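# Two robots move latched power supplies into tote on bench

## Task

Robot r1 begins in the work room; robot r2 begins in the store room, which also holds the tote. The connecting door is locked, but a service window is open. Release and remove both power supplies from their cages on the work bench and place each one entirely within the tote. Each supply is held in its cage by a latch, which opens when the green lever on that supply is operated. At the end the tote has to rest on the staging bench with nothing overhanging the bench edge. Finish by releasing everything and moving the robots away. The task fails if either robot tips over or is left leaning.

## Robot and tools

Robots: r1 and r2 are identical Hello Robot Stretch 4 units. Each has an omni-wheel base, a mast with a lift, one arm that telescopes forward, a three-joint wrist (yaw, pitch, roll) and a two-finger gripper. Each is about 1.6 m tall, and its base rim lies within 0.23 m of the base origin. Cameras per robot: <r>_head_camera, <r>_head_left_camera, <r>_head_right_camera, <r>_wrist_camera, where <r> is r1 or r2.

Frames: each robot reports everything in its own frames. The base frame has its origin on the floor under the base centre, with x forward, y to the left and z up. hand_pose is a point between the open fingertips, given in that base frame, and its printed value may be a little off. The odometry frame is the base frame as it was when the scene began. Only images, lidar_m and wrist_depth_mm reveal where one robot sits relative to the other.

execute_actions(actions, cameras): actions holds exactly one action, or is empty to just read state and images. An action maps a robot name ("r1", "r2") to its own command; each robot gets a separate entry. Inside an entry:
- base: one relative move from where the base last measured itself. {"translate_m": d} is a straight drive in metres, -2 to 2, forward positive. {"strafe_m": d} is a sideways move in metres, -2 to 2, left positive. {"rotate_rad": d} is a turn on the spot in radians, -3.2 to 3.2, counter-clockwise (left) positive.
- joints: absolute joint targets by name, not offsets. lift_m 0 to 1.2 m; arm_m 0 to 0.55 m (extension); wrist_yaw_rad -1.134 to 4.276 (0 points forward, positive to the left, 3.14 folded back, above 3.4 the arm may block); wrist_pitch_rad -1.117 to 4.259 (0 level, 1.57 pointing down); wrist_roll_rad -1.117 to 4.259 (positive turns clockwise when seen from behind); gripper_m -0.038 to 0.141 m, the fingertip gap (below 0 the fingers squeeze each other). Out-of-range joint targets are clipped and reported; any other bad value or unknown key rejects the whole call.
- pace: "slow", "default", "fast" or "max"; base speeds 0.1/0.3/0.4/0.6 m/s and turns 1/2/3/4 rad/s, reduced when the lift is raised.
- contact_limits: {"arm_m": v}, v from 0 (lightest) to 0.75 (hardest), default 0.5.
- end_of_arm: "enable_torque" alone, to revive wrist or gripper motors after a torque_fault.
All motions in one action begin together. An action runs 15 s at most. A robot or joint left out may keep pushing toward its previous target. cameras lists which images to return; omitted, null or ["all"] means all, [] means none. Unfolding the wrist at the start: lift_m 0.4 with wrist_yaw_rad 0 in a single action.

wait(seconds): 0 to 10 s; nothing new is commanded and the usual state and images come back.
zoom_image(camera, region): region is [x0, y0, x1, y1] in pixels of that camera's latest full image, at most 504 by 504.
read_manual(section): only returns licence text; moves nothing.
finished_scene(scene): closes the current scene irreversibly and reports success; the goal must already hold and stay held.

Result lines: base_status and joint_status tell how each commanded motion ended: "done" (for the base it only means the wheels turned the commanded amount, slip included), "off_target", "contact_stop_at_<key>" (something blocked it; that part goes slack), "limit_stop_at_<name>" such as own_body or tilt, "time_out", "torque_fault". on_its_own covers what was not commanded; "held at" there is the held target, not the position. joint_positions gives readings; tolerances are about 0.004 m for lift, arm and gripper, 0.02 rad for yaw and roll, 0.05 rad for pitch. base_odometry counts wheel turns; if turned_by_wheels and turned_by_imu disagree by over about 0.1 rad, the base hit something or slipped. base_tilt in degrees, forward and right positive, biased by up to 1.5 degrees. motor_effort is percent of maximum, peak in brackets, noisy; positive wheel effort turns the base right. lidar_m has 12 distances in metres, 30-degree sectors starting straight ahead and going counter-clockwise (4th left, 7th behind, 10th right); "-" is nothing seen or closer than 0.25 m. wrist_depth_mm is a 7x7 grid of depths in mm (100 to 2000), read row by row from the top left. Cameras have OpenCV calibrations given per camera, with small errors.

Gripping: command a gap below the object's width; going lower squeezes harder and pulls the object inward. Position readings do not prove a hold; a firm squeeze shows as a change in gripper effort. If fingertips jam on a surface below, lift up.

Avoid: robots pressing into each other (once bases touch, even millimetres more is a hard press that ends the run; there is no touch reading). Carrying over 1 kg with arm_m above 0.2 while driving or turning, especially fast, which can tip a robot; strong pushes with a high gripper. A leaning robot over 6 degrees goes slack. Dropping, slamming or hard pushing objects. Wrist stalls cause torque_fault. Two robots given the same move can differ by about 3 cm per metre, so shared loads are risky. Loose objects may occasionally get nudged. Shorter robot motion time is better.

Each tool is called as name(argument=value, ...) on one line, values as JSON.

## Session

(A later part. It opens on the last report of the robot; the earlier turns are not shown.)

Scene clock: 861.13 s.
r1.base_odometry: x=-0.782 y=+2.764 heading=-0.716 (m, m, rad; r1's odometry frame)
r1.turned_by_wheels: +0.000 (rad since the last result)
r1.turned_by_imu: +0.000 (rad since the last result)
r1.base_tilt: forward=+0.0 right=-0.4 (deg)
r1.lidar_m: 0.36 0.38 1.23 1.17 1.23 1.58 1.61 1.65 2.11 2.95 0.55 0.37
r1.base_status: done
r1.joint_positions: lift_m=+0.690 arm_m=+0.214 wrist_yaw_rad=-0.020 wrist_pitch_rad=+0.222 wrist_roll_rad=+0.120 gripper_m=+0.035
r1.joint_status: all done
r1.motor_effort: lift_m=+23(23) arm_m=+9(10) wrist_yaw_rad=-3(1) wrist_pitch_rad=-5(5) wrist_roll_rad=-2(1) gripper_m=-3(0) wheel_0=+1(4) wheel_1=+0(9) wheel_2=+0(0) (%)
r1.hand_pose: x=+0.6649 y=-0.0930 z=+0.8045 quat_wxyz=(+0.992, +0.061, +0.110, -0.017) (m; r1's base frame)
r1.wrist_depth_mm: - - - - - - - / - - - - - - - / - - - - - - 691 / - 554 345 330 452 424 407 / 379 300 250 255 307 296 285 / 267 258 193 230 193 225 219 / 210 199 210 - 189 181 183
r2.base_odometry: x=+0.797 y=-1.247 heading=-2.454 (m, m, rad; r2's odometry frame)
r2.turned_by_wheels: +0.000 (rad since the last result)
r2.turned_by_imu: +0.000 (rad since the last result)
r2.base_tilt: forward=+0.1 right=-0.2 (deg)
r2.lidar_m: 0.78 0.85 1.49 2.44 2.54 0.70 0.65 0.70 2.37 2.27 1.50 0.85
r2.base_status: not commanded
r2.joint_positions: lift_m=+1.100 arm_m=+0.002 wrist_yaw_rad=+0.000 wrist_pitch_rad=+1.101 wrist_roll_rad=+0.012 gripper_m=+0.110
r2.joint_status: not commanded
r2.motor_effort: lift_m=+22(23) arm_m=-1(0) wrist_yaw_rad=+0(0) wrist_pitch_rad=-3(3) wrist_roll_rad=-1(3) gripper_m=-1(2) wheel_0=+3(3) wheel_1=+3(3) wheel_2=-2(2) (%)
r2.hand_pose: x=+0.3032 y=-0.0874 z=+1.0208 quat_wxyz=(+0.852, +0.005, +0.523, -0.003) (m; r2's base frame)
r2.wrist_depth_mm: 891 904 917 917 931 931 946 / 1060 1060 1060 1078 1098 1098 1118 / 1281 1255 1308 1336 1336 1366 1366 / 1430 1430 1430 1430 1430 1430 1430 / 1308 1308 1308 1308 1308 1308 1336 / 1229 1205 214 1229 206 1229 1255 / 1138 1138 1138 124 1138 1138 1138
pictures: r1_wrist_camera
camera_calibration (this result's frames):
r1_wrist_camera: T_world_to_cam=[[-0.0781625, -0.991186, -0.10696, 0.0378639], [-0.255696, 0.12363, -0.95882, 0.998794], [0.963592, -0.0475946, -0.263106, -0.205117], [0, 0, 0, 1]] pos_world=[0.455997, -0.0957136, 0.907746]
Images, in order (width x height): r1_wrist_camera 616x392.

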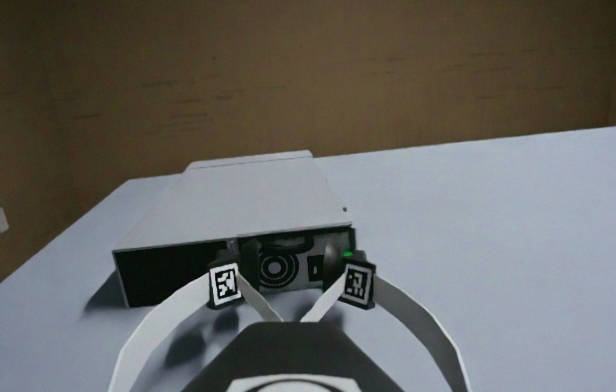

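Looks right. Advance.

execute_actions(actions=[{"r1":{"joints":{"arm_m":0.224},"pace":"slow"}}], cameras=[])

execute_actions(actions=[{"r1":{"joints":{"arm_m":0.228,"gripper_m":0.033},"pace":"slow"}}], cameras=["r1_wrist_camera"])

zoom_image(camera="r1_wrist_camera", region=[220, 210, 400, 310])

Scene clock: 862.13 s.
r1.base_odometry: x=-0.782 y=+2.764 heading=-0.716 (m, m, rad; r1's odometry frame)
r1.turned_by_wheels: +0.000 (rad since the last result)
r1.turned_by_imu: +0.000 (rad since the last result)
r1.base_tilt: forward=+0.0 right=-0.3 (deg)
r1.lidar_m: 0.36 0.37 1.24 1.18 1.20 1.60 1.59 1.65 2.14 2.96 0.57 0.38
r1.base_status: not commanded
r1.joint_positions: lift_m=+0.690 arm_m=+0.222 wrist_yaw_rad=-0.020 wrist_pitch_rad=+0.222 wrist_roll_rad=+0.120 gripper_m=+0.035
r1.joint_status: all done
r1.motor_effort: lift_m=+23(23) arm_m=+9(10) wrist_yaw_rad=-2(1) wrist_pitch_rad=-5(8) wrist_roll_rad=-2(2) gripper_m=-4(3) wheel_0=+1(1) wheel_1=+0(0) wheel_2=+0(0) (%)
r1.hand_pose: x=+0.6729 y=-0.0930 z=+0.8045 quat_wxyz=(+0.992, +0.061, +0.110, -0.017) (m; r1's base frame)
r1.wrist_depth_mm: - - - - - - - / - - - - - - - / - - - - - - 699 / - 559 345 332 452 421 407 / 379 294 247 248 304 294 283 / 266 246 193 230 193 225 219 / 210 198 210 - 189 181 183
r2.base_odometry: x=+0.797 y=-1.247 heading=-2.454 (m, m, rad; r2's odometry frame)
r2.turned_by_wheels: +0.000 (rad since the last result)
r2.turned_by_imu: +0.000 (rad since the last result)
r2.base_tilt: forward=+0.1 right=-0.2 (deg)
r2.lidar_m: 0.79 0.85 1.45 2.43 2.55 0.70 0.66 0.70 2.38 2.28 1.47 0.84
r2.base_status: not commanded
r2.joint_positions: lift_m=+1.100 arm_m=+0.002 wrist_yaw_rad=+0.000 wrist_pitch_rad=+1.101 wrist_roll_rad=+0.012 gripper_m=+0.110
r2.joint_status: not commanded
r2.motor_effort: lift_m=+23(23) arm_m=-1(0) wrist_yaw_rad=+0(0) wrist_pitch_rad=-2(3) wrist_roll_rad=-1(2) gripper_m=-2(1) wheel_0=+3(3) wheel_1=+3(3) wheel_2=-2(2) (%)
r2.hand_pose: x=+0.3032 y=-0.0874 z=+1.0208 quat_wxyz=(+0.852, +0.005, +0.523, -0.003) (m; r2's base frame)
r2.wrist_depth_mm: 891 891 904 917 917 931 946 / 1060 1060 1060 1078 1098 1098 1138 / 1281 1308 1336 1336 1336 1366 1397 / 1430 1430 1430 1430 1430 1397 1430 / 1308 1308 1308 1308 1308 1336 1308 / 1229 1205 215 1229 206 1229 1229 / 1160 1138 1118 123 1138 1138 1160
pictures: none
No camera images: the call's "cameras" was empty. Leave "cameras" out to get every camera's image.

Scene clock: 862.80 s.
r1.base_odometry: x=-0.782 y=+2.764 heading=-0.716 (m, m, rad; r1's odometry frame)
r1.turned_by_wheels: +0.000 (rad since the last result)
r1.turned_by_imu: +0.000 (rad since the last result)
r1.base_tilt: forward=+0.0 right=-0.4 (deg)
r1.lidar_m: 0.36 0.39 1.24 1.18 1.22 1.57 1.60 1.66 2.16 2.95 0.59 0.39
r1.base_status: not commanded
r1.joint_positions: lift_m=+0.690 arm_m=+0.226 wrist_yaw_rad=-0.020 wrist_pitch_rad=+0.223 wrist_roll_rad=+0.120 gripper_m=+0.033
r1.joint_status: all done
r1.motor_effort: lift_m=+23(23) arm_m=+11(11) wrist_yaw_rad=-3(0) wrist_pitch_rad=-8(7) wrist_roll_rad=-1(0) gripper_m=-3(3) wheel_0=+1(1) wheel_1=+1(0) wheel_2=-1(1) (%)
r1.hand_pose: x=+0.6764 y=-0.0932 z=+0.8043 quat_wxyz=(+0.992, +0.061, +0.110, -0.017) (m; r1's base frame)
r1.wrist_depth_mm: - - - - - - - / - - - - - - - / - - - - - - 691 / - 554 345 329 442 421 404 / 379 279 244 245 303 294 282 / 266 245 190 230 190 225 218 / 211 202 208 - 189 181 183
r2.base_odometry: x=+0.797 y=-1.247 heading=-2.454 (m, m, rad; r2's odometry frame)
r2.turned_by_wheels: +0.000 (rad since the last result)
r2.turned_by_imu: +0.000 (rad since the last result)
r2.base_tilt: forward=+0.1 right=-0.2 (deg)
r2.lidar_m: 0.78 0.83 1.50 2.44 2.55 0.71 0.65 0.69 2.37 2.26 1.50 0.85
r2.base_status: not commanded
r2.joint_positions: lift_m=+1.100 arm_m=+0.002 wrist_yaw_rad=+0.000 wrist_pitch_rad=+1.101 wrist_roll_rad=+0.012 gripper_m=+0.110
r2.joint_status: not commanded
r2.motor_effort: lift_m=+23(22) arm_m=+0(0) wrist_yaw_rad=+0(0) wrist_pitch_rad=-2(2) wrist_roll_rad=-1(1) gripper_m=-1(1) wheel_0=+3(3) wheel_1=+3(3) wheel_2=-2(2) (%)
r2.hand_pose: x=+0.3032 y=-0.0874 z=+1.0208 quat_wxyz=(+0.852, +0.005, +0.523, -0.003) (m; r2's base frame)
r2.wrist_depth_mm: 891 917 891 917 931 931 946 / 1060 1060 1078 1078 1098 1118 1138 / 1281 1281 1308 1336 1366 1397 1397 / 1430 1430 1430 1430 1430 1430 1430 / 1308 1308 1308 1308 1308 1336 1336 / 1229 1205 214 1229 205 1229 1255 / 1118 1118 1160 124 1160 1118 1138
pictures: r1_wrist_camera
camera_calibration (this result's frames):
r1_wrist_camera: T_world_to_cam=[[-0.0787617, -0.991143, -0.10692, 0.0389701], [-0.256272, 0.123779, -0.958647, 1.00183], [0.963391, -0.0481041, -0.263751, -0.2156], [0, 0, 0, 1]] pos_world=[0.467516, -0.0957518, 0.9077]
Images, in order (width x height): r1_wrist_camera 616x392.

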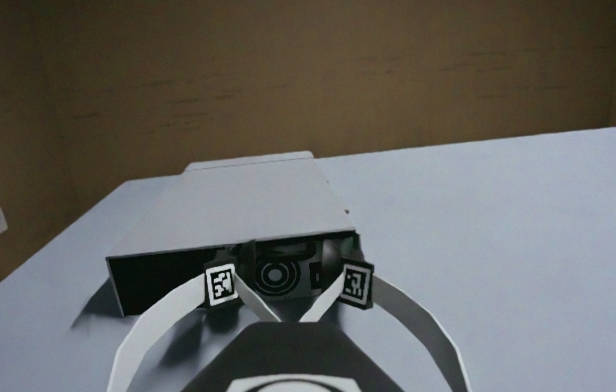

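Region (220, 210, 400, 310) of r1_wrist_camera's 616x392 image, scaled by 2.800.

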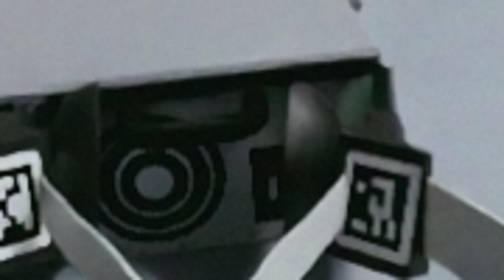

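execute_actions(actions=[{"r1":{"joints":{"arm_m":0.2305,"gripper_m":0.025,"lift_m":0.6885},"pace":"slow"}}], cameras=["r1_wrist_camera"])

zoom_image(camera="r1_wrist_camera", region=[220, 210, 400, 310])

Scene clock: 863.70 s.
r1.base_odometry: x=-0.782 y=+2.764 heading=-0.716 (m, m, rad; r1's odometry frame)
r1.turned_by_wheels: +0.000 (rad since the last result)
r1.turned_by_imu: +0.000 (rad since the last result)
r1.base_tilt: forward=-0.1 right=-0.3 (deg)
r1.lidar_m: 0.36 0.38 1.27 1.16 1.22 1.62 1.59 1.64 2.15 2.96 0.57 0.39
r1.base_status: not commanded
r1.joint_positions: lift_m=+0.689 arm_m=+0.228 wrist_yaw_rad=-0.025 wrist_pitch_rad=+0.223 wrist_roll_rad=+0.120 gripper_m=+0.025
r1.joint_status: all done
r1.on_its_own: wrist_yaw_rad is at rest, and its effort (+14) is outside its rest range (-13 to +13)
r1.motor_effort: lift_m=+15(21) arm_m=+14(15) wrist_yaw_rad=+14(15) wrist_pitch_rad=-9(8) wrist_roll_rad=-1(1) gripper_m=-7(7) wheel_0=+3(3) wheel_1=+2(2) wheel_2=-5(5) (%)
r1.hand_pose: x=+0.6780 y=-0.0945 z=+0.8034 quat_wxyz=(+0.992, +0.061, +0.110, -0.019) (m; r1's base frame)
r1.wrist_depth_mm: - - - - - - - / - - - - - - - / - - - - - - 683 / - 539 342 329 445 421 402 / 375 272 244 244 303 293 281 / 264 246 187 227 188 224 216 / 209 199 207 - 193 179 181
r2.base_odometry: x=+0.797 y=-1.247 heading=-2.454 (m, m, rad; r2's odometry frame)
r2.turned_by_wheels: +0.000 (rad since the last result)
r2.turned_by_imu: +0.000 (rad since the last result)
r2.base_tilt: forward=+0.1 right=-0.2 (deg)
r2.lidar_m: 0.79 0.82 1.46 2.44 2.53 0.68 0.65 0.70 2.37 2.27 1.47 0.85
r2.base_status: not commanded
r2.joint_positions: lift_m=+1.100 arm_m=+0.002 wrist_yaw_rad=+0.000 wrist_pitch_rad=+1.101 wrist_roll_rad=+0.012 gripper_m=+0.110
r2.joint_status: not commanded
r2.motor_effort: lift_m=+23(23) arm_m=-1(0) wrist_yaw_rad=+0(1) wrist_pitch_rad=-4(2) wrist_roll_rad=-2(3) gripper_m=-3(2) wheel_0=+3(3) wheel_1=+3(3) wheel_2=-2(2) (%)
r2.hand_pose: x=+0.3032 y=-0.0874 z=+1.0208 quat_wxyz=(+0.852, +0.005, +0.523, -0.003) (m; r2's base frame)
r2.wrist_depth_mm: 891 891 904 917 931 931 931 / 1042 1078 1060 1078 1098 1118 1138 / 1281 1281 1281 1308 1366 1336 1397 / 1397 1464 1464 1430 1430 1464 1430 / 1308 1308 1281 1308 1336 1336 1336 / 1229 1205 214 1229 205 1229 1229 / 1138 1118 1160 124 1138 1160 1138
pictures: r1_wrist_camera
camera_calibration (this result's frames):
r1_wrist_camera: T_world_to_cam=[[-0.0833807, -0.990767, -0.106904, 0.0408687], [-0.255946, 0.12497, -0.958579, 1.00134], [0.963089, -0.0525655, -0.264003, -0.21749], [0, 0, 0, 1]] pos_world=[0.469157, -0.0960783, 0.90681]
Images, in order (width x height): r1_wrist_camera 616x392.

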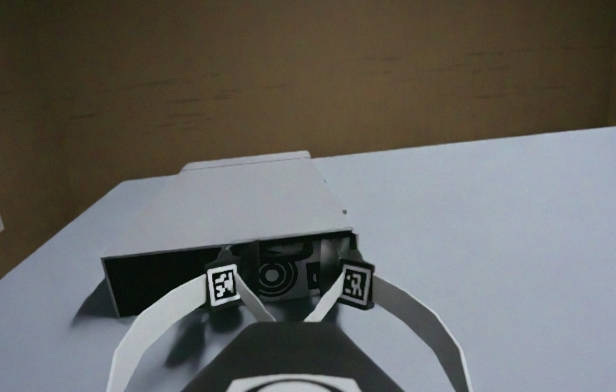

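Region (220, 210, 400, 310) of r1_wrist_camera's 616x392 image, scaled by 2.800.

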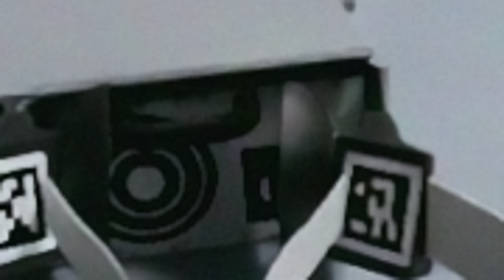

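execute_actions(actions=[{"r1":{"base":{"strafe_m":0.004},"joints":{"arm_m":0.231,"gripper_m":0.012},"pace":"slow"}}], cameras=["r1_wrist_camera"])

zoom_image(camera="r1_wrist_camera", region=[220, 210, 400, 310])

Scene clock: 864.73 s.
r1.base_odometry: x=-0.780 y=+2.767 heading=-0.716 (m, m, rad; r1's odometry frame)
r1.turned_by_wheels: +0.000 (rad since the last result)
r1.turned_by_imu: +0.000 (rad since the last result)
r1.base_tilt: forward=-0.1 right=-0.3 (deg)
r1.lidar_m: 0.35 0.36 1.25 1.18 1.22 1.60 1.60 1.64 2.15 2.94 0.58 0.37
r1.base_status: done
r1.joint_positions: lift_m=+0.689 arm_m=+0.229 wrist_yaw_rad=-0.023 wrist_pitch_rad=+0.223 wrist_roll_rad=+0.120 gripper_m=+0.012
r1.joint_status: all done
r1.motor_effort: lift_m=+16(17) arm_m=+10(11) wrist_yaw_rad=+6(14) wrist_pitch_rad=-8(10) wrist_roll_rad=-2(1) gripper_m=-11(12) wheel_0=-1(1) wheel_1=+3(3) wheel_2=-5(6) (%)
r1.hand_pose: x=+0.6793 y=-0.0938 z=+0.8032 quat_wxyz=(+0.992, +0.061, +0.110, -0.018) (m; r1's base frame)
r1.wrist_depth_mm: - - - - - - - / - - - - - - - / - - - - - - 676 / - 544 340 324 445 415 399 / 375 273 244 240 300 291 279 / 263 244 188 229 186 224 216 / 208 196 206 - 191 178 181
r2.base_odometry: x=+0.797 y=-1.247 heading=-2.454 (m, m, rad; r2's odometry frame)
r2.turned_by_wheels: +0.000 (rad since the last result)
r2.turned_by_imu: +0.000 (rad since the last result)
r2.base_tilt: forward=+0.1 right=-0.2 (deg)
r2.lidar_m: 0.80 0.84 1.48 2.43 2.55 0.72 0.63 0.70 2.38 2.27 1.49 0.85
r2.base_status: not commanded
r2.joint_positions: lift_m=+1.100 arm_m=+0.002 wrist_yaw_rad=+0.000 wrist_pitch_rad=+1.101 wrist_roll_rad=+0.012 gripper_m=+0.110
r2.joint_status: not commanded
r2.motor_effort: lift_m=+23(23) arm_m=-1(1) wrist_yaw_rad=+1(0) wrist_pitch_rad=-3(3) wrist_roll_rad=-2(2) gripper_m=-2(1) wheel_0=+3(3) wheel_1=+3(3) wheel_2=-2(2) (%)
r2.hand_pose: x=+0.3032 y=-0.0874 z=+1.0208 quat_wxyz=(+0.852, +0.005, +0.523, -0.003) (m; r2's base frame)
r2.wrist_depth_mm: 891 917 891 904 931 931 946 / 1042 1060 1060 1098 1098 1098 1118 / 1255 1308 1308 1336 1366 1366 1397 / 1397 1430 1430 1430 1430 1430 1430 / 1308 1336 1336 1308 1308 1308 1336 / 1229 1205 214 1229 205 1229 1229 / 1138 1118 1182 124 1138 1138 1138
pictures: r1_wrist_camera
camera_calibration (this result's frames):
r1_wrist_camera: T_world_to_cam=[[-0.0811366, -0.990954, -0.106897, 0.0400466], [-0.256337, 0.124389, -0.95855, 1.00165], [0.963176, -0.050372, -0.264111, -0.218531], [0, 0, 0, 1]] pos_world=[0.470494, -0.0959183, 0.906698]
Images, in order (width x height): r1_wrist_camera 616x392.

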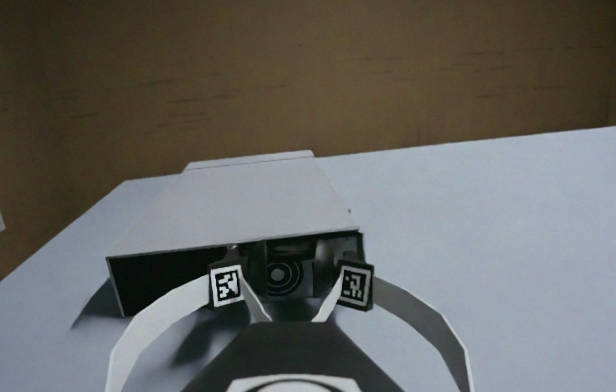

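Region (220, 210, 400, 310) of r1_wrist_camera's 616x392 image, scaled by 2.800.

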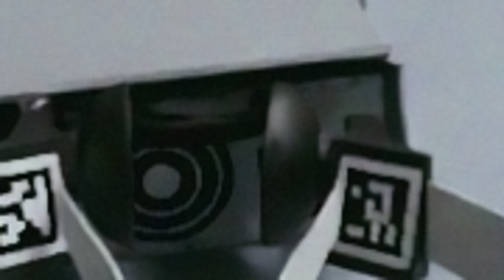

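execute_actions(actions=[{"r1":{"joints":{"arm_m":0.234,"gripper_m":-0.004,"lift_m":0.6878},"pace":"slow"}}], cameras=[])

execute_actions(actions=[{"r1":{"joints":{"arm_m":0.2372,"gripper_m":-0.02,"lift_m":0.687},"pace":"slow"}}], cameras=[])

execute_actions(actions=[{"r1":{"joints":{"arm_m":0.2405,"gripper_m":-0.038,"lift_m":0.686},"pace":"slow"}}], cameras=["r1_wrist_camera","r1_head_camera"])

zoom_image(camera="r1_wrist_camera", region=[220, 210, 400, 310])

zoom_image(camera="r1_head_camera", region=[195, 345, 255, 385])

Scene clock: 865.97 s.
r1.base_odometry: x=-0.780 y=+2.767 heading=-0.716 (m, m, rad; r1's odometry frame)
r1.turned_by_wheels: +0.000 (rad since the last result)
r1.turned_by_imu: +0.000 (rad since the last result)
r1.base_tilt: forward=+0.0 right=-0.3 (deg)
r1.lidar_m: 0.33 0.38 1.28 1.17 1.18 1.60 1.60 1.65 2.13 2.98 0.55 0.39
r1.base_status: not commanded
r1.joint_positions: lift_m=+0.688 arm_m=+0.232 wrist_yaw_rad=-0.022 wrist_pitch_rad=+0.223 wrist_roll_rad=+0.120 gripper_m=-0.003
r1.joint_status: all done
r1.motor_effort: lift_m=+17(18) arm_m=+9(12) wrist_yaw_rad=+6(13) wrist_pitch_rad=-10(10) wrist_roll_rad=-2(0) gripper_m=-19(20) wheel_0=-1(1) wheel_1=+3(3) wheel_2=-4(5) (%)
r1.hand_pose: x=+0.6826 y=-0.0936 z=+0.8024 quat_wxyz=(+0.992, +0.061, +0.111, -0.018) (m; r1's base frame)
r1.wrist_depth_mm: - - - - - - - / - - - - - - - / - - - - - 715 676 / - 539 338 315 439 413 394 / 373 268 242 236 298 286 278 / 259 238 187 230 187 221 215 / 206 196 204 - 190 175 180
r2.base_odometry: x=+0.797 y=-1.247 heading=-2.454 (m, m, rad; r2's odometry frame)
r2.turned_by_wheels: +0.000 (rad since the last result)
r2.turned_by_imu: +0.000 (rad since the last result)
r2.base_tilt: forward=+0.1 right=-0.2 (deg)
r2.lidar_m: 0.78 0.83 1.50 2.44 2.54 0.71 0.67 0.71 2.38 2.27 1.45 0.83
r2.base_status: not commanded
r2.joint_positions: lift_m=+1.100 arm_m=+0.002 wrist_yaw_rad=+0.000 wrist_pitch_rad=+1.101 wrist_roll_rad=+0.012 gripper_m=+0.110
r2.joint_status: not commanded
r2.motor_effort: lift_m=+23(22) arm_m=+0(1) wrist_yaw_rad=+0(0) wrist_pitch_rad=-2(2) wrist_roll_rad=-2(3) gripper_m=-1(2) wheel_0=+3(3) wheel_1=+3(3) wheel_2=-2(2) (%)
r2.hand_pose: x=+0.3032 y=-0.0874 z=+1.0208 quat_wxyz=(+0.852, +0.005, +0.523, -0.003) (m; r2's base frame)
r2.wrist_depth_mm: 891 904 904 917 917 946 946 / 1042 1060 1078 1078 1098 1118 1118 / 1281 1281 1308 1336 1366 1397 1397 / 1430 1430 1430 1430 1430 1430 1430 / 1308 1308 1308 1308 1308 1308 1308 / 1229 1205 213 1229 205 1229 1229 / 1118 1138 1138 124 1160 1138 1160
pictures: none
No camera images: the call's "cameras" was empty. Leave "cameras" out to get every camera's image.

Scene clock: 866.87 s.
r1.base_odometry: x=-0.780 y=+2.767 heading=-0.716 (m, m, rad; r1's odometry frame)
r1.turned_by_wheels: +0.000 (rad since the last result)
r1.turned_by_imu: +0.000 (rad since the last result)
r1.base_tilt: forward=+0.0 right=-0.4 (deg)
r1.lidar_m: 0.36 0.38 1.25 1.17 1.20 1.59 1.59 1.64 2.17 2.96 0.58 0.40
r1.base_status: not commanded
r1.joint_positions: lift_m=+0.687 arm_m=+0.236 wrist_yaw_rad=-0.021 wrist_pitch_rad=+0.224 wrist_roll_rad=+0.120 gripper_m=-0.019
r1.joint_status: all done
r1.motor_effort: lift_m=+17(18) arm_m=+8(12) wrist_yaw_rad=+2(9) wrist_pitch_rad=-12(11) wrist_roll_rad=-2(1) gripper_m=-24(22) wheel_0=-1(0) wheel_1=+2(3) wheel_2=-3(4) (%)
r1.hand_pose: x=+0.6860 y=-0.0933 z=+0.8014 quat_wxyz=(+0.992, +0.061, +0.111, -0.017) (m; r1's base frame)
r1.wrist_depth_mm: - - - - - - - / - - - - - - - / - - - - - 715 676 / - 525 330 310 436 404 392 / 370 263 235 233 293 286 273 / 257 226 185 226 183 218 213 / 205 197 204 - 189 175 179
r2.base_odometry: x=+0.797 y=-1.247 heading=-2.454 (m, m, rad; r2's odometry frame)
r2.turned_by_wheels: +0.000 (rad since the last result)
r2.turned_by_imu: +0.000 (rad since the last result)
r2.base_tilt: forward=+0.1 right=-0.2 (deg)
r2.lidar_m: 0.79 0.86 1.49 2.44 2.53 0.70 0.64 0.72 2.37 2.27 1.46 0.83
r2.base_status: not commanded
r2.joint_positions: lift_m=+1.100 arm_m=+0.002 wrist_yaw_rad=+0.000 wrist_pitch_rad=+1.101 wrist_roll_rad=+0.012 gripper_m=+0.110
r2.joint_status: not commanded
r2.motor_effort: lift_m=+23(22) arm_m=+0(1) wrist_yaw_rad=+0(0) wrist_pitch_rad=-3(3) wrist_roll_rad=+0(1) gripper_m=-1(1) wheel_0=+3(3) wheel_1=+3(3) wheel_2=-2(2) (%)
r2.hand_pose: x=+0.3032 y=-0.0874 z=+1.0208 quat_wxyz=(+0.852, +0.005, +0.523, -0.003) (m; r2's base frame)
r2.wrist_depth_mm: 904 891 904 917 931 931 960 / 1042 1060 1060 1098 1118 1078 1118 / 1281 1308 1336 1336 1366 1397 1397 / 1430 1397 1430 1397 1430 1430 1430 / 1308 1308 1308 1308 1336 1308 1308 / 1229 1205 214 1229 205 1229 1229 / 1138 1118 1138 124 1138 1138 1160
pictures: none
No camera images: the call's "cameras" was empty. Leave "cameras" out to get every camera's image.

Scene clock: 867.83 s.
r1.base_odometry: x=-0.779 y=+2.767 heading=-0.716 (m, m, rad; r1's odometry frame)
r1.turned_by_wheels: +0.000 (rad since the last result)
r1.turned_by_imu: +0.000 (rad since the last result)
r1.base_tilt: forward=+0.0 right=-0.4 (deg)
r1.lidar_m: 0.36 0.38 1.25 1.16 1.20 1.54 1.61 1.64 2.11 2.97 0.58 0.39
r1.base_status: not commanded
r1.joint_positions: lift_m=+0.686 arm_m=+0.239 wrist_yaw_rad=-0.019 wrist_pitch_rad=+0.224 wrist_roll_rad=+0.120 gripper_m=-0.037
r1.joint_status: all done
r1.motor_effort: lift_m=+18(19) arm_m=+7(12) wrist_yaw_rad=-5(8) wrist_pitch_rad=-11(12) wrist_roll_rad=-3(0) gripper_m=-29(29) wheel_0=-1(1) wheel_1=+2(2) wheel_2=-1(3) (%)
r1.hand_pose: x=+0.6897 y=-0.0928 z=+0.8004 quat_wxyz=(+0.992, +0.061, +0.111, -0.016) (m; r1's base frame)
r1.wrist_depth_mm: - - - - - - - / - - - - - - - / - - - - - 707 661 / - 521 327 309 430 407 389 / 353 260 232 229 281 282 274 / 256 163 196 224 182 213 211 / 203 195 202 - 187 176 178
r2.base_odometry: x=+0.797 y=-1.247 heading=-2.454 (m, m, rad; r2's odometry frame)
r2.turned_by_wheels: +0.000 (rad since the last result)
r2.turned_by_imu: +0.000 (rad since the last result)
r2.base_tilt: forward=+0.1 right=-0.2 (deg)
r2.lidar_m: 0.79 0.84 1.50 2.44 2.53 0.72 0.67 0.70 2.38 2.29 1.49 0.82
r2.base_status: not commanded
r2.joint_positions: lift_m=+1.100 arm_m=+0.002 wrist_yaw_rad=+0.000 wrist_pitch_rad=+1.101 wrist_roll_rad=+0.012 gripper_m=+0.110
r2.joint_status: not commanded
r2.motor_effort: lift_m=+23(23) arm_m=+0(0) wrist_yaw_rad=+0(0) wrist_pitch_rad=-2(2) wrist_roll_rad=-1(1) gripper_m=-1(2) wheel_0=+3(3) wheel_1=+3(3) wheel_2=-2(3) (%)
r2.hand_pose: x=+0.3032 y=-0.0874 z=+1.0208 quat_wxyz=(+0.852, +0.005, +0.523, -0.003) (m; r2's base frame)
r2.wrist_depth_mm: 904 891 904 917 917 946 946 / 1042 1042 1078 1078 1078 1098 1138 / 1281 1281 1308 1336 1336 1366 1397 / 1397 1464 1430 1430 1464 1430 1430 / 1308 1336 1281 1308 1308 1308 1308 / 1229 1205 214 1229 205 1205 1229 / 1138 1138 1138 124 1138 1138 1160
pictures: r1_head_camera, r1_wrist_camera
camera_calibration (this result's frames):
r1_wrist_camera: T_world_to_cam=[[-0.0777402, -0.991218, -0.106974, 0.039263], [-0.257653, 0.123629, -0.958296, 1.00207], [0.963105, -0.0469359, -0.265001, -0.22816], [0, 0, 0, 1]] pos_world=[0.480981, -0.0956753, 0.904017]
Images, in order (width x height): r1_head_camera 420x560, r1_wrist_camera 616x392.

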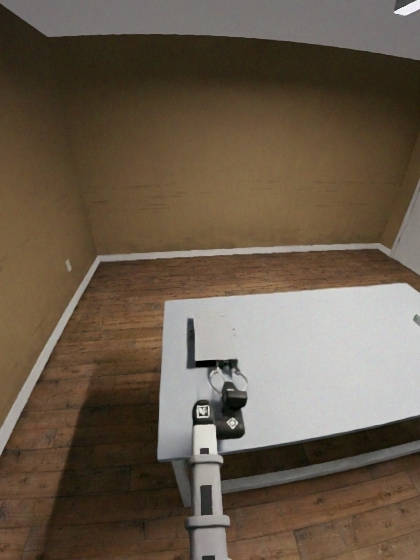

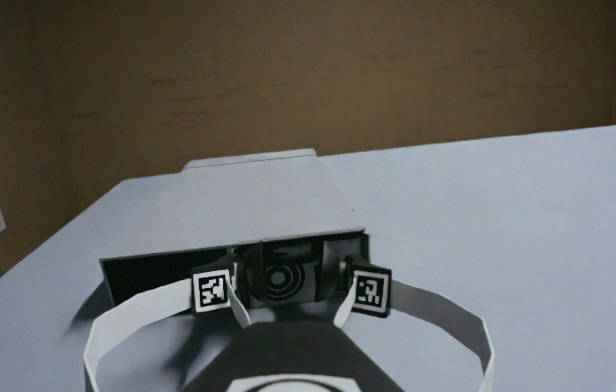

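Region (220, 210, 400, 310) of r1_wrist_camera's 616x392 image, scaled by 2.800.

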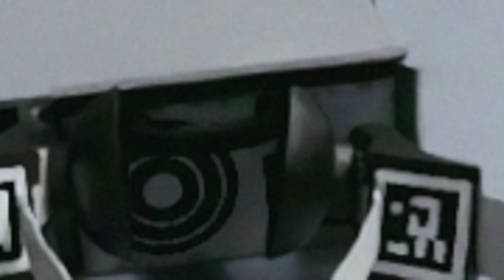

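Region (195, 345, 255, 385) of r1_head_camera's 420x560 image, scaled by 8.400, with more detail than that image has.

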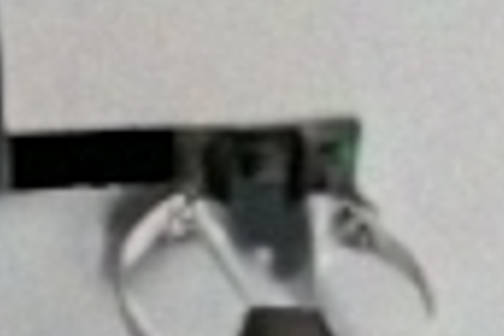

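execute_actions(actions=[{"r1":{"joints":{"arm_m":0.236},"pace":"slow"}}], cameras=[])

execute_actions(actions=[{"r1":{"joints":{"arm_m":0.234,"lift_m":0.687},"pace":"slow"}}], cameras=["r1_wrist_camera","r1_head_right_camera"])

zoom_image(camera="r1_wrist_camera", region=[220, 210, 400, 310])

Scene clock: 868.77 s.
r1.base_odometry: x=-0.779 y=+2.767 heading=-0.716 (m, m, rad; r1's odometry frame)
r1.turned_by_wheels: +0.000 (rad since the last result)
r1.turned_by_imu: +0.000 (rad since the last result)
r1.base_tilt: forward=+0.0 right=-0.4 (deg)
r1.lidar_m: 0.36 0.38 1.22 1.16 1.21 1.59 1.60 1.65 2.15 2.99 0.57 0.37
r1.base_status: not commanded
r1.joint_positions: lift_m=+0.686 arm_m=+0.238 wrist_yaw_rad=-0.017 wrist_pitch_rad=+0.224 wrist_roll_rad=+0.120 gripper_m=-0.037
r1.joint_status: all done
r1.motor_effort: lift_m=+18(18) arm_m=-13(13) wrist_yaw_rad=-11(11) wrist_pitch_rad=-11(13) wrist_roll_rad=-1(1) gripper_m=-31(31) wheel_0=-1(1) wheel_1=+1(2) wheel_2=+1(1) (%)
r1.hand_pose: x=+0.6889 y=-0.0922 z=+0.8003 quat_wxyz=(+0.992, +0.061, +0.111, -0.015) (m; r1's base frame)
r1.wrist_depth_mm: - - - - - - - / - - - - - - - / - - - - - 715 661 / - 525 327 307 433 404 389 / 366 260 231 231 278 283 274 / 256 162 183 226 182 214 211 / 204 195 201 - 188 174 178
r2.base_odometry: x=+0.797 y=-1.247 heading=-2.454 (m, m, rad; r2's odometry frame)
r2.turned_by_wheels: +0.000 (rad since the last result)
r2.turned_by_imu: +0.000 (rad since the last result)
r2.base_tilt: forward=+0.1 right=-0.2 (deg)
r2.lidar_m: 0.79 0.85 1.46 2.43 2.50 0.69 0.66 0.74 2.37 2.28 1.46 0.84
r2.base_status: not commanded
r2.joint_positions: lift_m=+1.100 arm_m=+0.002 wrist_yaw_rad=+0.000 wrist_pitch_rad=+1.101 wrist_roll_rad=+0.012 gripper_m=+0.110
r2.joint_status: not commanded
r2.motor_effort: lift_m=+23(23) arm_m=-1(0) wrist_yaw_rad=+0(0) wrist_pitch_rad=-3(2) wrist_roll_rad=+0(3) gripper_m=-1(0) wheel_0=+3(3) wheel_1=+3(3) wheel_2=-2(2) (%)
r2.hand_pose: x=+0.3032 y=-0.0874 z=+1.0208 quat_wxyz=(+0.852, +0.005, +0.523, -0.003) (m; r2's base frame)
r2.wrist_depth_mm: 891 904 904 917 904 946 946 / 1060 1060 1078 1098 1098 1098 1138 / 1255 1281 1308 1308 1366 1366 1397 / 1397 1397 1397 1430 1430 1430 1430 / 1281 1336 1366 1308 1308 1336 1308 / 1229 1205 213 1229 205 1229 1205 / 1138 1118 1138 124 1160 1160 1138
pictures: none
No camera images: the call's "cameras" was empty. Leave "cameras" out to get every camera's image.

Scene clock: 869.33 s.
r1.base_odometry: x=-0.779 y=+2.767 heading=-0.716 (m, m, rad; r1's odometry frame)
r1.turned_by_wheels: +0.000 (rad since the last result)
r1.turned_by_imu: +0.000 (rad since the last result)
r1.base_tilt: forward=+0.0 right=-0.4 (deg)
r1.lidar_m: 0.36 0.39 1.26 1.15 1.20 1.58 1.61 1.67 2.14 2.97 0.59 0.38
r1.base_status: not commanded
r1.joint_positions: lift_m=+0.687 arm_m=+0.237 wrist_yaw_rad=-0.014 wrist_pitch_rad=+0.224 wrist_roll_rad=+0.120 gripper_m=-0.037
r1.joint_status: all done
r1.on_its_own: wrist_yaw_rad is at rest, and its effort (-18) is outside its rest range (-13 to +13)
r1.motor_effort: lift_m=+25(26) arm_m=-15(13) wrist_yaw_rad=-18(17) wrist_pitch_rad=-12(13) wrist_roll_rad=-1(2) gripper_m=-30(33) wheel_0=-3(2) wheel_1=+0(1) wheel_2=+4(4) (%)
r1.hand_pose: x=+0.6876 y=-0.0914 z=+0.8008 quat_wxyz=(+0.992, +0.060, +0.111, -0.014) (m; r1's base frame)
r1.wrist_depth_mm: - - - - - - - / - - - - - - - / - - - - - 715 661 / - 535 329 309 430 407 392 / 366 262 234 230 281 282 273 / 258 223 184 227 182 215 210 / 204 195 202 - 189 176 177
r2.base_odometry: x=+0.797 y=-1.247 heading=-2.454 (m, m, rad; r2's odometry frame)
r2.turned_by_wheels: +0.000 (rad since the last result)
r2.turned_by_imu: +0.000 (rad since the last result)
r2.base_tilt: forward=+0.1 right=-0.2 (deg)
r2.lidar_m: 0.79 0.84 1.48 2.45 2.54 0.69 0.66 0.72 2.40 2.27 1.46 0.81
r2.base_status: not commanded
r2.joint_positions: lift_m=+1.100 arm_m=+0.002 wrist_yaw_rad=+0.000 wrist_pitch_rad=+1.101 wrist_roll_rad=+0.012 gripper_m=+0.110
r2.joint_status: not commanded
r2.motor_effort: lift_m=+22(23) arm_m=-1(0) wrist_yaw_rad=+0(0) wrist_pitch_rad=-3(3) wrist_roll_rad=-2(3) gripper_m=+0(1) wheel_0=+3(3) wheel_1=+3(3) wheel_2=-2(2) (%)
r2.hand_pose: x=+0.3032 y=-0.0874 z=+1.0208 quat_wxyz=(+0.852, +0.005, +0.523, -0.003) (m; r2's base frame)
r2.wrist_depth_mm: 891 904 904 917 931 917 946 / 1060 1078 1078 1078 1078 1098 1138 / 1308 1281 1308 1336 1336 1366 1397 / 1397 1397 1430 1430 1430 1397 1464 / 1308 1308 1308 1308 1308 1336 1336 / 1205 1205 213 1229 206 1255 1229 / 1138 1138 1138 124 1138 1138 1138
pictures: r1_head_right_camera, r1_wrist_camera
camera_calibration (this result's frames):
r1_wrist_camera: T_world_to_cam=[[-0.0728294, -0.991587, -0.107009, 0.0371341], [-0.25813, 0.122378, -0.958328, 1.00201], [0.963361, -0.0421724, -0.264871, -0.225809], [0, 0, 0, 1]] pos_world=[0.478888, -0.0953254, 0.904417]
Images, in order (width x height): r1_head_right_camera 420x672, r1_wrist_camera 616x392.

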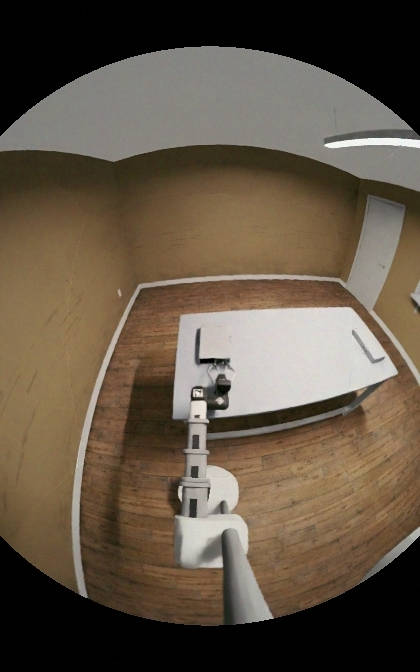

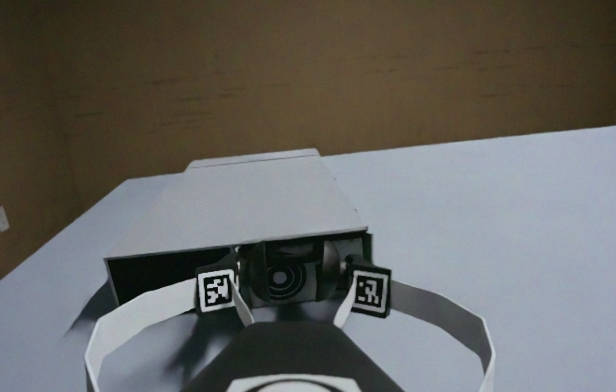

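Region (220, 210, 400, 310) of r1_wrist_camera's 616x392 image, scaled by 2.800.

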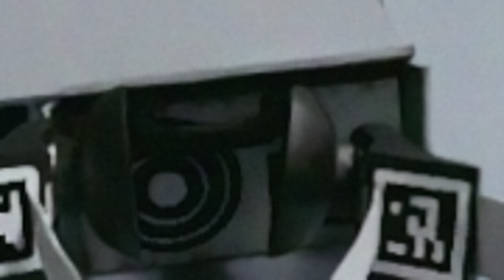

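execute_actions(actions=[{"r1":{"joints":{"arm_m":0.232,"wrist_yaw_rad":-0.026},"pace":"slow"}}], cameras=[])

execute_actions(actions=[{"r1":{"joints":{"arm_m":0.230},"pace":"slow"}}], cameras=["r1_wrist_camera","r1_head_camera"])

zoom_image(camera="r1_wrist_camera", region=[220, 210, 400, 310])

zoom_image(camera="r1_head_camera", region=[205, 350, 250, 380])

Scene clock: 870.10 s.
r1.base_odometry: x=-0.779 y=+2.767 heading=-0.715 (m, m, rad; r1's odometry frame)
r1.turned_by_wheels: +0.000 (rad since the last result)
r1.turned_by_imu: +0.000 (rad since the last result)
r1.base_tilt: forward=+0.1 right=-0.4 (deg)
r1.lidar_m: 0.36 0.35 1.24 1.13 1.17 1.55 1.61 1.66 2.13 2.95 0.57 0.38
r1.base_status: not commanded
r1.joint_positions: lift_m=+0.687 arm_m=+0.235 wrist_yaw_rad=-0.018 wrist_pitch_rad=+0.224 wrist_roll_rad=+0.120 gripper_m=-0.037
r1.joint_status: all done
r1.on_its_own: wrist_yaw_rad is at rest, and its effort (-23) is outside its rest range (-13 to +13)
r1.motor_effort: lift_m=+26(25) arm_m=-16(12) wrist_yaw_rad=-23(24) wrist_pitch_rad=-10(11) wrist_roll_rad=-3(2) gripper_m=-33(33) wheel_0=-2(3) wheel_1=+0(0) wheel_2=+7(6) (%)
r1.hand_pose: x=+0.6853 y=-0.0926 z=+0.8008 quat_wxyz=(+0.992, +0.061, +0.111, -0.016) (m; r1's base frame)
r1.wrist_depth_mm: - - - - - - - / - - - - - - - / - - - - - 707 661 / - 530 327 310 430 410 389 / 370 264 236 232 282 286 273 / 256 224 183 224 182 216 211 / 204 196 202 - 189 174 177
r2.base_odometry: x=+0.797 y=-1.247 heading=-2.454 (m, m, rad; r2's odometry frame)
r2.turned_by_wheels: +0.000 (rad since the last result)
r2.turned_by_imu: +0.000 (rad since the last result)
r2.base_tilt: forward=+0.1 right=-0.2 (deg)
r2.lidar_m: 0.79 0.83 1.49 2.42 2.54 0.69 0.64 0.70 2.37 2.28 1.45 0.84
r2.base_status: not commanded
r2.joint_positions: lift_m=+1.100 arm_m=+0.002 wrist_yaw_rad=+0.000 wrist_pitch_rad=+1.101 wrist_roll_rad=+0.012 gripper_m=+0.110
r2.joint_status: not commanded
r2.motor_effort: lift_m=+23(23) arm_m=-1(1) wrist_yaw_rad=+0(0) wrist_pitch_rad=-2(3) wrist_roll_rad=-3(3) gripper_m=-1(2) wheel_0=+3(3) wheel_1=+3(3) wheel_2=-2(2) (%)
r2.hand_pose: x=+0.3032 y=-0.0874 z=+1.0208 quat_wxyz=(+0.852, +0.005, +0.523, -0.003) (m; r2's base frame)
r2.wrist_depth_mm: 891 904 917 917 917 946 960 / 1060 1060 1078 1078 1098 1098 1138 / 1281 1308 1308 1336 1397 1397 1397 / 1430 1430 1464 1397 1430 1464 1430 / 1308 1308 1308 1308 1308 1308 1336 / 1229 1229 214 1229 206 1205 1205 / 1138 1138 1138 124 1138 1138 1138
pictures: none
No camera images: the call's "cameras" was empty. Leave "cameras" out to get every camera's image.

Scene clock: 870.67 s.
r1.base_odometry: x=-0.779 y=+2.767 heading=-0.715 (m, m, rad; r1's odometry frame)
r1.turned_by_wheels: +0.000 (rad since the last result)
r1.turned_by_imu: +0.000 (rad since the last result)
r1.base_tilt: forward=+0.0 right=-0.4 (deg)
r1.lidar_m: 0.36 0.39 1.24 1.16 1.20 1.56 1.61 1.64 2.13 2.92 0.57 0.37
r1.base_status: not commanded
r1.joint_positions: lift_m=+0.687 arm_m=+0.233 wrist_yaw_rad=-0.019 wrist_pitch_rad=+0.223 wrist_roll_rad=+0.120 gripper_m=-0.037
r1.joint_status: all done
r1.on_its_own: wrist_yaw_rad is at rest, and its effort (-23) is outside its rest range (-13 to +13)
r1.motor_effort: lift_m=+25(25) arm_m=-14(16) wrist_yaw_rad=-23(23) wrist_pitch_rad=-10(11) wrist_roll_rad=-2(2) gripper_m=-33(34) wheel_0=-2(2) wheel_1=+0(0) wheel_2=+7(6) (%)
r1.hand_pose: x=+0.6831 y=-0.0928 z=+0.8008 quat_wxyz=(+0.992, +0.061, +0.111, -0.016) (m; r1's base frame)
r1.wrist_depth_mm: - - - - - - - / - - - - - - - / - - - - - 723 661 / - 525 327 310 433 404 387 / 364 279 237 236 282 283 274 / 257 224 183 224 182 215 211 / 205 195 202 - 189 174 178
r2.base_odometry: x=+0.797 y=-1.247 heading=-2.454 (m, m, rad; r2's odometry frame)
r2.turned_by_wheels: +0.000 (rad since the last result)
r2.turned_by_imu: +0.000 (rad since the last result)
r2.base_tilt: forward=+0.1 right=-0.2 (deg)
r2.lidar_m: 0.79 0.83 1.46 2.43 2.54 0.69 0.64 0.68 2.36 2.30 1.50 0.83
r2.base_status: not commanded
r2.joint_positions: lift_m=+1.100 arm_m=+0.002 wrist_yaw_rad=+0.000 wrist_pitch_rad=+1.101 wrist_roll_rad=+0.012 gripper_m=+0.110
r2.joint_status: not commanded
r2.motor_effort: lift_m=+23(23) arm_m=-1(0) wrist_yaw_rad=+0(0) wrist_pitch_rad=-3(2) wrist_roll_rad=-2(2) gripper_m=-1(1) wheel_0=+3(3) wheel_1=+3(3) wheel_2=-2(1) (%)
r2.hand_pose: x=+0.3032 y=-0.0874 z=+1.0208 quat_wxyz=(+0.852, +0.005, +0.523, -0.003) (m; r2's base frame)
r2.wrist_depth_mm: 904 891 904 917 917 931 946 / 1060 1078 1078 1098 1098 1118 1118 / 1281 1308 1308 1336 1366 1366 1366 / 1430 1430 1430 1430 1430 1464 1430 / 1308 1308 1308 1308 1308 1308 1336 / 1205 1205 214 1229 205 1255 1229 / 1160 1118 1138 124 1138 1138 1160
pictures: r1_head_camera, r1_wrist_camera
camera_calibration (this result's frames):
r1_wrist_camera: T_world_to_cam=[[-0.0774709, -0.991234, -0.10702, 0.0387149], [-0.257361, 0.123588, -0.958379, 1.00067], [0.963205, -0.0467036, -0.26468, -0.221915], [0, 0, 0, 1]] pos_world=[0.474283, -0.0956594, 0.904431]
Images, in order (width x height): r1_head_camera 420x560, r1_wrist_camera 616x392.

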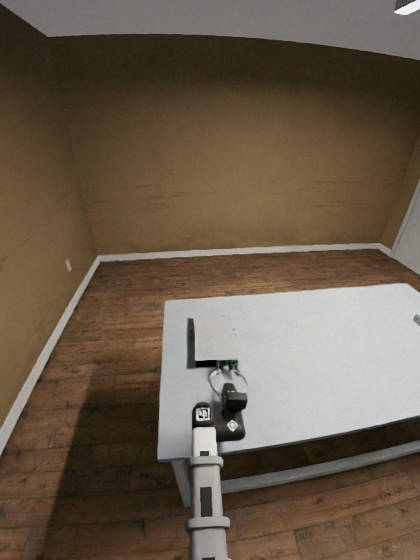

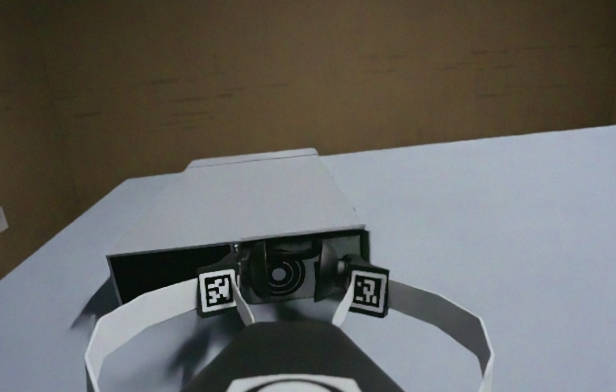

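Region (220, 210, 400, 310) of r1_wrist_camera's 616x392 image, scaled by 2.800.

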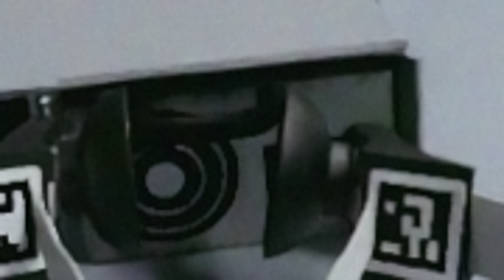

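Region (205, 350, 250, 380) of r1_head_camera's 420x560 image, scaled by 11.200, with more detail than that image has.

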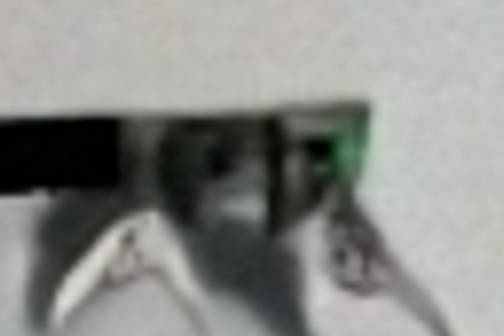

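execute_actions(actions=[{"r1":{"joints":{"arm_m":0.226,"gripper_m":-0.005}}}], cameras=[])

execute_actions(actions=[{"r1":{"joints":{"arm_m":0.17,"gripper_m":0.035}}}], cameras=[])

execute_actions(actions=[{"r1":{"base":{"strafe_m":-0.068},"joints":{"lift_m":0.6885,"wrist_yaw_rad":0.2}}}], cameras=[])

execute_actions(actions=[{"r1":{"joints":{"arm_m":0.197}}}], cameras=["r1_wrist_camera","r1_head_camera"])

zoom_image(camera="r1_wrist_camera", region=[220, 210, 400, 310])

zoom_image(camera="r1_head_camera", region=[190, 350, 235, 380])

Scene clock: 872.40 s.
r1.base_odometry: x=-0.780 y=+2.767 heading=-0.716 (m, m, rad; r1's odometry frame)
r1.turned_by_wheels: +0.000 (rad since the last result)
r1.turned_by_imu: +0.000 (rad since the last result)
r1.base_tilt: forward=+0.0 right=-0.4 (deg)
r1.lidar_m: 0.35 0.36 1.25 1.16 1.21 1.61 1.59 1.67 2.15 2.96 0.56 0.39
r1.base_status: not commanded
r1.joint_positions: lift_m=+0.687 arm_m=+0.227 wrist_yaw_rad=-0.030 wrist_pitch_rad=+0.229 wrist_roll_rad=+0.120 gripper_m=-0.005
r1.joint_status: all done
r1.on_its_own: wrist_pitch_rad is at rest, and its effort (-25) is outside its rest range (-23 to +23)
r1.motor_effort: lift_m=+24(25) arm_m=-4(13) wrist_yaw_rad=+8(22) wrist_pitch_rad=-25(26) wrist_roll_rad=+0(0) gripper_m=-7(35) wheel_0=+2(2) wheel_1=+3(3) wheel_2=-4(6) (%)
r1.hand_pose: x=+0.6758 y=-0.0957 z=+0.7995 quat_wxyz=(+0.991, +0.061, +0.113, -0.022) (m; r1's base frame)
r1.wrist_depth_mm: - - - - - - - / - - - - - - - / - - - - - 661 634 / - 504 314 298 418 394 377 / 343 283 248 229 286 277 268 / 251 242 186 194 204 213 208 / 200 191 198 - 180 172 174
r2.base_odometry: x=+0.797 y=-1.247 heading=-2.454 (m, m, rad; r2's odometry frame)
r2.turned_by_wheels: +0.000 (rad since the last result)
r2.turned_by_imu: +0.000 (rad since the last result)
r2.base_tilt: forward=+0.1 right=-0.2 (deg)
r2.lidar_m: 0.78 0.84 1.44 2.43 2.56 0.71 0.67 0.71 2.37 2.27 1.48 0.82
r2.base_status: not commanded
r2.joint_positions: lift_m=+1.100 arm_m=+0.002 wrist_yaw_rad=+0.000 wrist_pitch_rad=+1.101 wrist_roll_rad=+0.012 gripper_m=+0.110
r2.joint_status: not commanded
r2.motor_effort: lift_m=+23(23) arm_m=+0(0) wrist_yaw_rad=+0(0) wrist_pitch_rad=-3(3) wrist_roll_rad=-4(3) gripper_m=-1(1) wheel_0=+3(3) wheel_1=+3(3) wheel_2=-2(2) (%)
r2.hand_pose: x=+0.3032 y=-0.0874 z=+1.0208 quat_wxyz=(+0.852, +0.005, +0.523, -0.003) (m; r2's base frame)
r2.wrist_depth_mm: 904 904 904 917 917 917 946 / 1042 1060 1078 1078 1098 1118 1160 / 1281 1308 1308 1336 1336 1366 1397 / 1430 1430 1430 1430 1430 1430 1464 / 1308 1336 1308 1308 1308 1308 1308 / 1229 1205 214 1229 206 1229 1229 / 1138 1118 1138 124 1138 1160 1138
pictures: none
No camera images: the call's "cameras" was empty. Leave "cameras" out to get every camera's image.

Scene clock: 873.57 s.
r1.base_odometry: x=-0.779 y=+2.767 heading=-0.716 (m, m, rad; r1's odometry frame)
r1.turned_by_wheels: +0.000 (rad since the last result)
r1.turned_by_imu: +0.000 (rad since the last result)
r1.base_tilt: forward=-0.1 right=-0.3 (deg)
r1.lidar_m: 0.36 0.38 1.26 1.15 1.21 1.60 1.60 1.62 2.16 2.95 0.57 0.40
r1.base_status: not commanded
r1.joint_positions: lift_m=+0.687 arm_m=+0.172 wrist_yaw_rad=-0.026 wrist_pitch_rad=+0.222 wrist_roll_rad=+0.120 gripper_m=+0.035
r1.joint_status: all done
r1.motor_effort: lift_m=+23(24) arm_m=-9(10) wrist_yaw_rad=-1(9) wrist_pitch_rad=-8(26) wrist_roll_rad=-3(2) gripper_m=-3(6) wheel_0=+1(2) wheel_1=+2(3) wheel_2=-1(4) (%)
r1.hand_pose: x=+0.6215 y=-0.0947 z=+0.8013 quat_wxyz=(+0.992, +0.061, +0.110, -0.020) (m; r1's base frame)
r1.wrist_depth_mm: - - - - - - - / - - - - - - - / - - - - - 723 683 / - 539 347 315 442 410 397 / 373 327 297 301 300 287 278 / 260 254 193 227 193 221 214 / 206 195 204 - 185 178 179
r2.base_odometry: x=+0.797 y=-1.247 heading=-2.454 (m, m, rad; r2's odometry frame)
r2.turned_by_wheels: +0.000 (rad since the last result)
r2.turned_by_imu: +0.000 (rad since the last result)
r2.base_tilt: forward=+0.1 right=-0.2 (deg)
r2.lidar_m: 0.78 0.83 1.48 2.43 2.52 0.70 0.67 0.72 2.41 2.27 1.49 0.84
r2.base_status: not commanded
r2.joint_positions: lift_m=+1.100 arm_m=+0.002 wrist_yaw_rad=+0.000 wrist_pitch_rad=+1.101 wrist_roll_rad=+0.012 gripper_m=+0.110
r2.joint_status: not commanded
r2.motor_effort: lift_m=+23(23) arm_m=+0(0) wrist_yaw_rad=+0(0) wrist_pitch_rad=-2(2) wrist_roll_rad=-1(1) gripper_m=-2(1) wheel_0=+3(3) wheel_1=+3(3) wheel_2=-2(2) (%)
r2.hand_pose: x=+0.3032 y=-0.0874 z=+1.0208 quat_wxyz=(+0.852, +0.005, +0.523, -0.003) (m; r2's base frame)
r2.wrist_depth_mm: 891 904 891 917 917 931 946 / 1060 1060 1060 1098 1078 1098 1138 / 1281 1308 1308 1308 1366 1366 1366 / 1397 1430 1397 1430 1430 1430 1430 / 1336 1336 1336 1336 1336 1336 1308 / 1229 1205 213 1229 205 1205 1229 / 1138 1118 1138 124 1160 1138 1138
pictures: none
No camera images: the call's "cameras" was empty. Leave "cameras" out to get every camera's image.

Scene clock: 874.83 s.
r1.base_odometry: x=-0.824 y=+2.716 heading=-0.716 (m, m, rad; r1's odometry frame)
r1.turned_by_wheels: +0.000 (rad since the last result)
r1.turned_by_imu: +0.000 (rad since the last result)
r1.base_tilt: forward=-0.1 right=-0.4 (deg)
r1.lidar_m: 0.38 0.36 1.33 1.21 1.27 1.67 1.60 1.66 2.18 2.87 0.59 0.39
r1.base_status: done
r1.joint_positions: lift_m=+0.688 arm_m=+0.172 wrist_yaw_rad=+0.200 wrist_pitch_rad=+0.222 wrist_roll_rad=+0.120 gripper_m=+0.035
r1.joint_status: all done
r1.motor_effort: lift_m=+23(23) arm_m=-9(9) wrist_yaw_rad=-2(2) wrist_pitch_rad=-8(7) wrist_roll_rad=-1(1) gripper_m=-4(4) wheel_0=-1(7) wheel_1=+0(6) wheel_2=+0(1) (%)
r1.hand_pose: x=+0.6356 y=-0.0298 z=+0.8028 quat_wxyz=(+0.988, +0.048, +0.116, +0.092) (m; r1's base frame)
r1.wrist_depth_mm: 1708 - - - - - - / 1756 - - - - - - / 1661 - - - - - - / 1618 - 349 320 433 413 397 / 1464 345 314 286 300 291 279 / 263 255 193 228 193 224 216 / 208 196 206 - 187 179 181
r2.base_odometry: x=+0.797 y=-1.247 heading=-2.454 (m, m, rad; r2's odometry frame)
r2.turned_by_wheels: +0.000 (rad since the last result)
r2.turned_by_imu: +0.000 (rad since the last result)
r2.base_tilt: forward=+0.1 right=-0.3 (deg)
r2.lidar_m: 0.80 0.83 1.50 2.43 2.54 0.71 0.64 0.72 2.34 2.27 1.48 0.83
r2.base_status: not commanded
r2.joint_positions: lift_m=+1.100 arm_m=+0.002 wrist_yaw_rad=+0.000 wrist_pitch_rad=+1.101 wrist_roll_rad=+0.012 gripper_m=+0.110
r2.joint_status: not commanded
r2.motor_effort: lift_m=+23(23) arm_m=-1(1) wrist_yaw_rad=+0(0) wrist_pitch_rad=-3(2) wrist_roll_rad=-3(1) gripper_m=-1(0) wheel_0=+3(3) wheel_1=+3(3) wheel_2=-2(2) (%)
r2.hand_pose: x=+0.3032 y=-0.0874 z=+1.0208 quat_wxyz=(+0.852, +0.005, +0.523, -0.003) (m; r2's base frame)
r2.wrist_depth_mm: 904 904 904 917 931 946 931 / 1060 1060 1078 1078 1098 1118 1118 / 1281 1281 1308 1336 1336 1366 1366 / 1397 1464 1464 1430 1430 1430 1430 / 1308 1281 1336 1308 1308 1336 1308 / 1205 1229 214 1229 205 1255 1229 / 1160 1118 1138 124 1160 1160 1138
pictures: none
No camera images: the call's "cameras" was empty. Leave "cameras" out to get every camera's image.

Scene clock: 875.63 s.
r1.base_odometry: x=-0.824 y=+2.716 heading=-0.716 (m, m, rad; r1's odometry frame)
r1.turned_by_wheels: +0.000 (rad since the last result)
r1.turned_by_imu: +0.000 (rad since the last result)
r1.base_tilt: forward=-0.1 right=-0.3 (deg)
r1.lidar_m: 0.34 0.36 1.31 1.22 1.29 1.66 1.59 1.63 2.19 2.86 0.59 0.40
r1.base_status: not commanded
r1.joint_positions: lift_m=+0.688 arm_m=+0.195 wrist_yaw_rad=+0.200 wrist_pitch_rad=+0.222 wrist_roll_rad=+0.120 gripper_m=+0.035
r1.joint_status: all done
r1.motor_effort: lift_m=+23(23) arm_m=+9(10) wrist_yaw_rad=-2(1) wrist_pitch_rad=-8(7) wrist_roll_rad=+0(1) gripper_m=-4(4) wheel_0=-1(1) wheel_1=+0(0) wheel_2=+0(0) (%)
r1.hand_pose: x=+0.6595 y=-0.0298 z=+0.8028 quat_wxyz=(+0.988, +0.048, +0.116, +0.092) (m; r1's base frame)
r1.wrist_depth_mm: 1756 - - - - - - / 1756 - - - - - - / 1708 - - - - - - / 1708 - 343 317 436 415 399 / 1499 324 270 259 300 291 281 / 264 254 193 229 193 224 217 / 208 196 206 - 187 180 181
r2.base_odometry: x=+0.797 y=-1.247 heading=-2.454 (m, m, rad; r2's odometry frame)
r2.turned_by_wheels: +0.000 (rad since the last result)
r2.turned_by_imu: +0.000 (rad since the last result)
r2.base_tilt: forward=+0.1 right=-0.2 (deg)
r2.lidar_m: 0.79 0.85 1.48 2.43 2.54 0.71 0.63 0.70 2.38 2.29 1.47 0.82
r2.base_status: not commanded
r2.joint_positions: lift_m=+1.100 arm_m=+0.002 wrist_yaw_rad=+0.000 wrist_pitch_rad=+1.101 wrist_roll_rad=+0.012 gripper_m=+0.110
r2.joint_status: not commanded
r2.motor_effort: lift_m=+23(23) arm_m=+0(0) wrist_yaw_rad=+0(0) wrist_pitch_rad=-3(3) wrist_roll_rad=-1(1) gripper_m=-1(1) wheel_0=+3(3) wheel_1=+3(3) wheel_2=-2(2) (%)
r2.hand_pose: x=+0.3032 y=-0.0874 z=+1.0208 quat_wxyz=(+0.852, +0.005, +0.523, -0.003) (m; r2's base frame)
r2.wrist_depth_mm: 891 891 904 904 931 946 946 / 1042 1042 1060 1078 1098 1098 1138 / 1281 1281 1308 1336 1366 1397 1397 / 1430 1430 1430 1430 1430 1464 1430 / 1336 1308 1308 1336 1308 1308 1308 / 1229 1229 213 1229 205 1229 1229 / 1138 1138 1138 123 1138 1160 1160
pictures: r1_head_camera, r1_wrist_camera
camera_calibration (this result's frames):
r1_wrist_camera: T_world_to_cam=[[0.139885, -0.984369, -0.107006, -0.0436194], [-0.277013, 0.064848, -0.958675, 1.00019], [0.950629, 0.163747, -0.263612, -0.182045], [0, 0, 0, 1]] pos_world=[0.456226, -0.0779887, 0.906203]
Images, in order (width x height): r1_head_camera 420x560, r1_wrist_camera 616x392.

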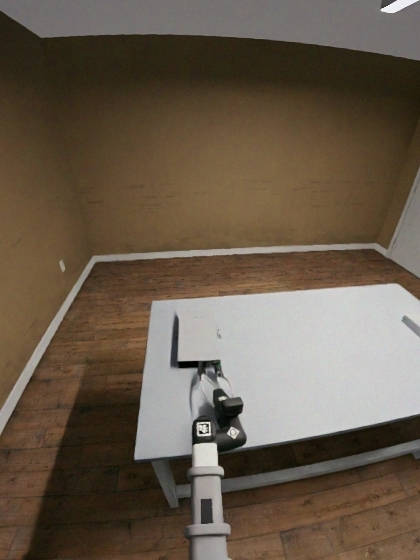

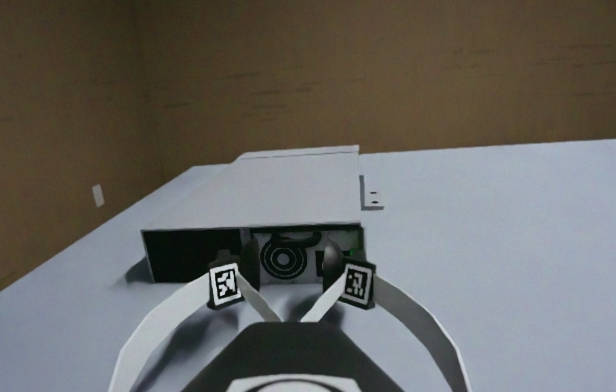

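Region (220, 210, 400, 310) of r1_wrist_camera's 616x392 image, scaled by 2.800.

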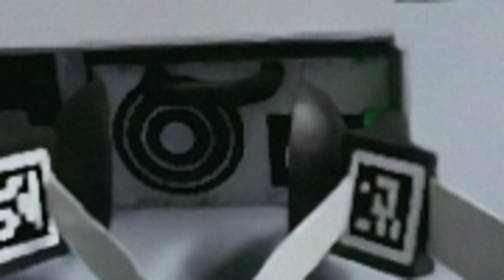

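Region (190, 350, 235, 380) of r1_head_camera's 420x560 image, scaled by 11.200, with more detail than that image has.

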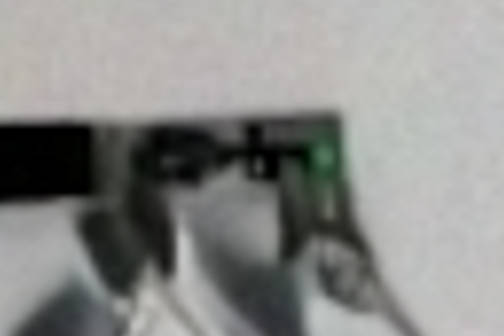

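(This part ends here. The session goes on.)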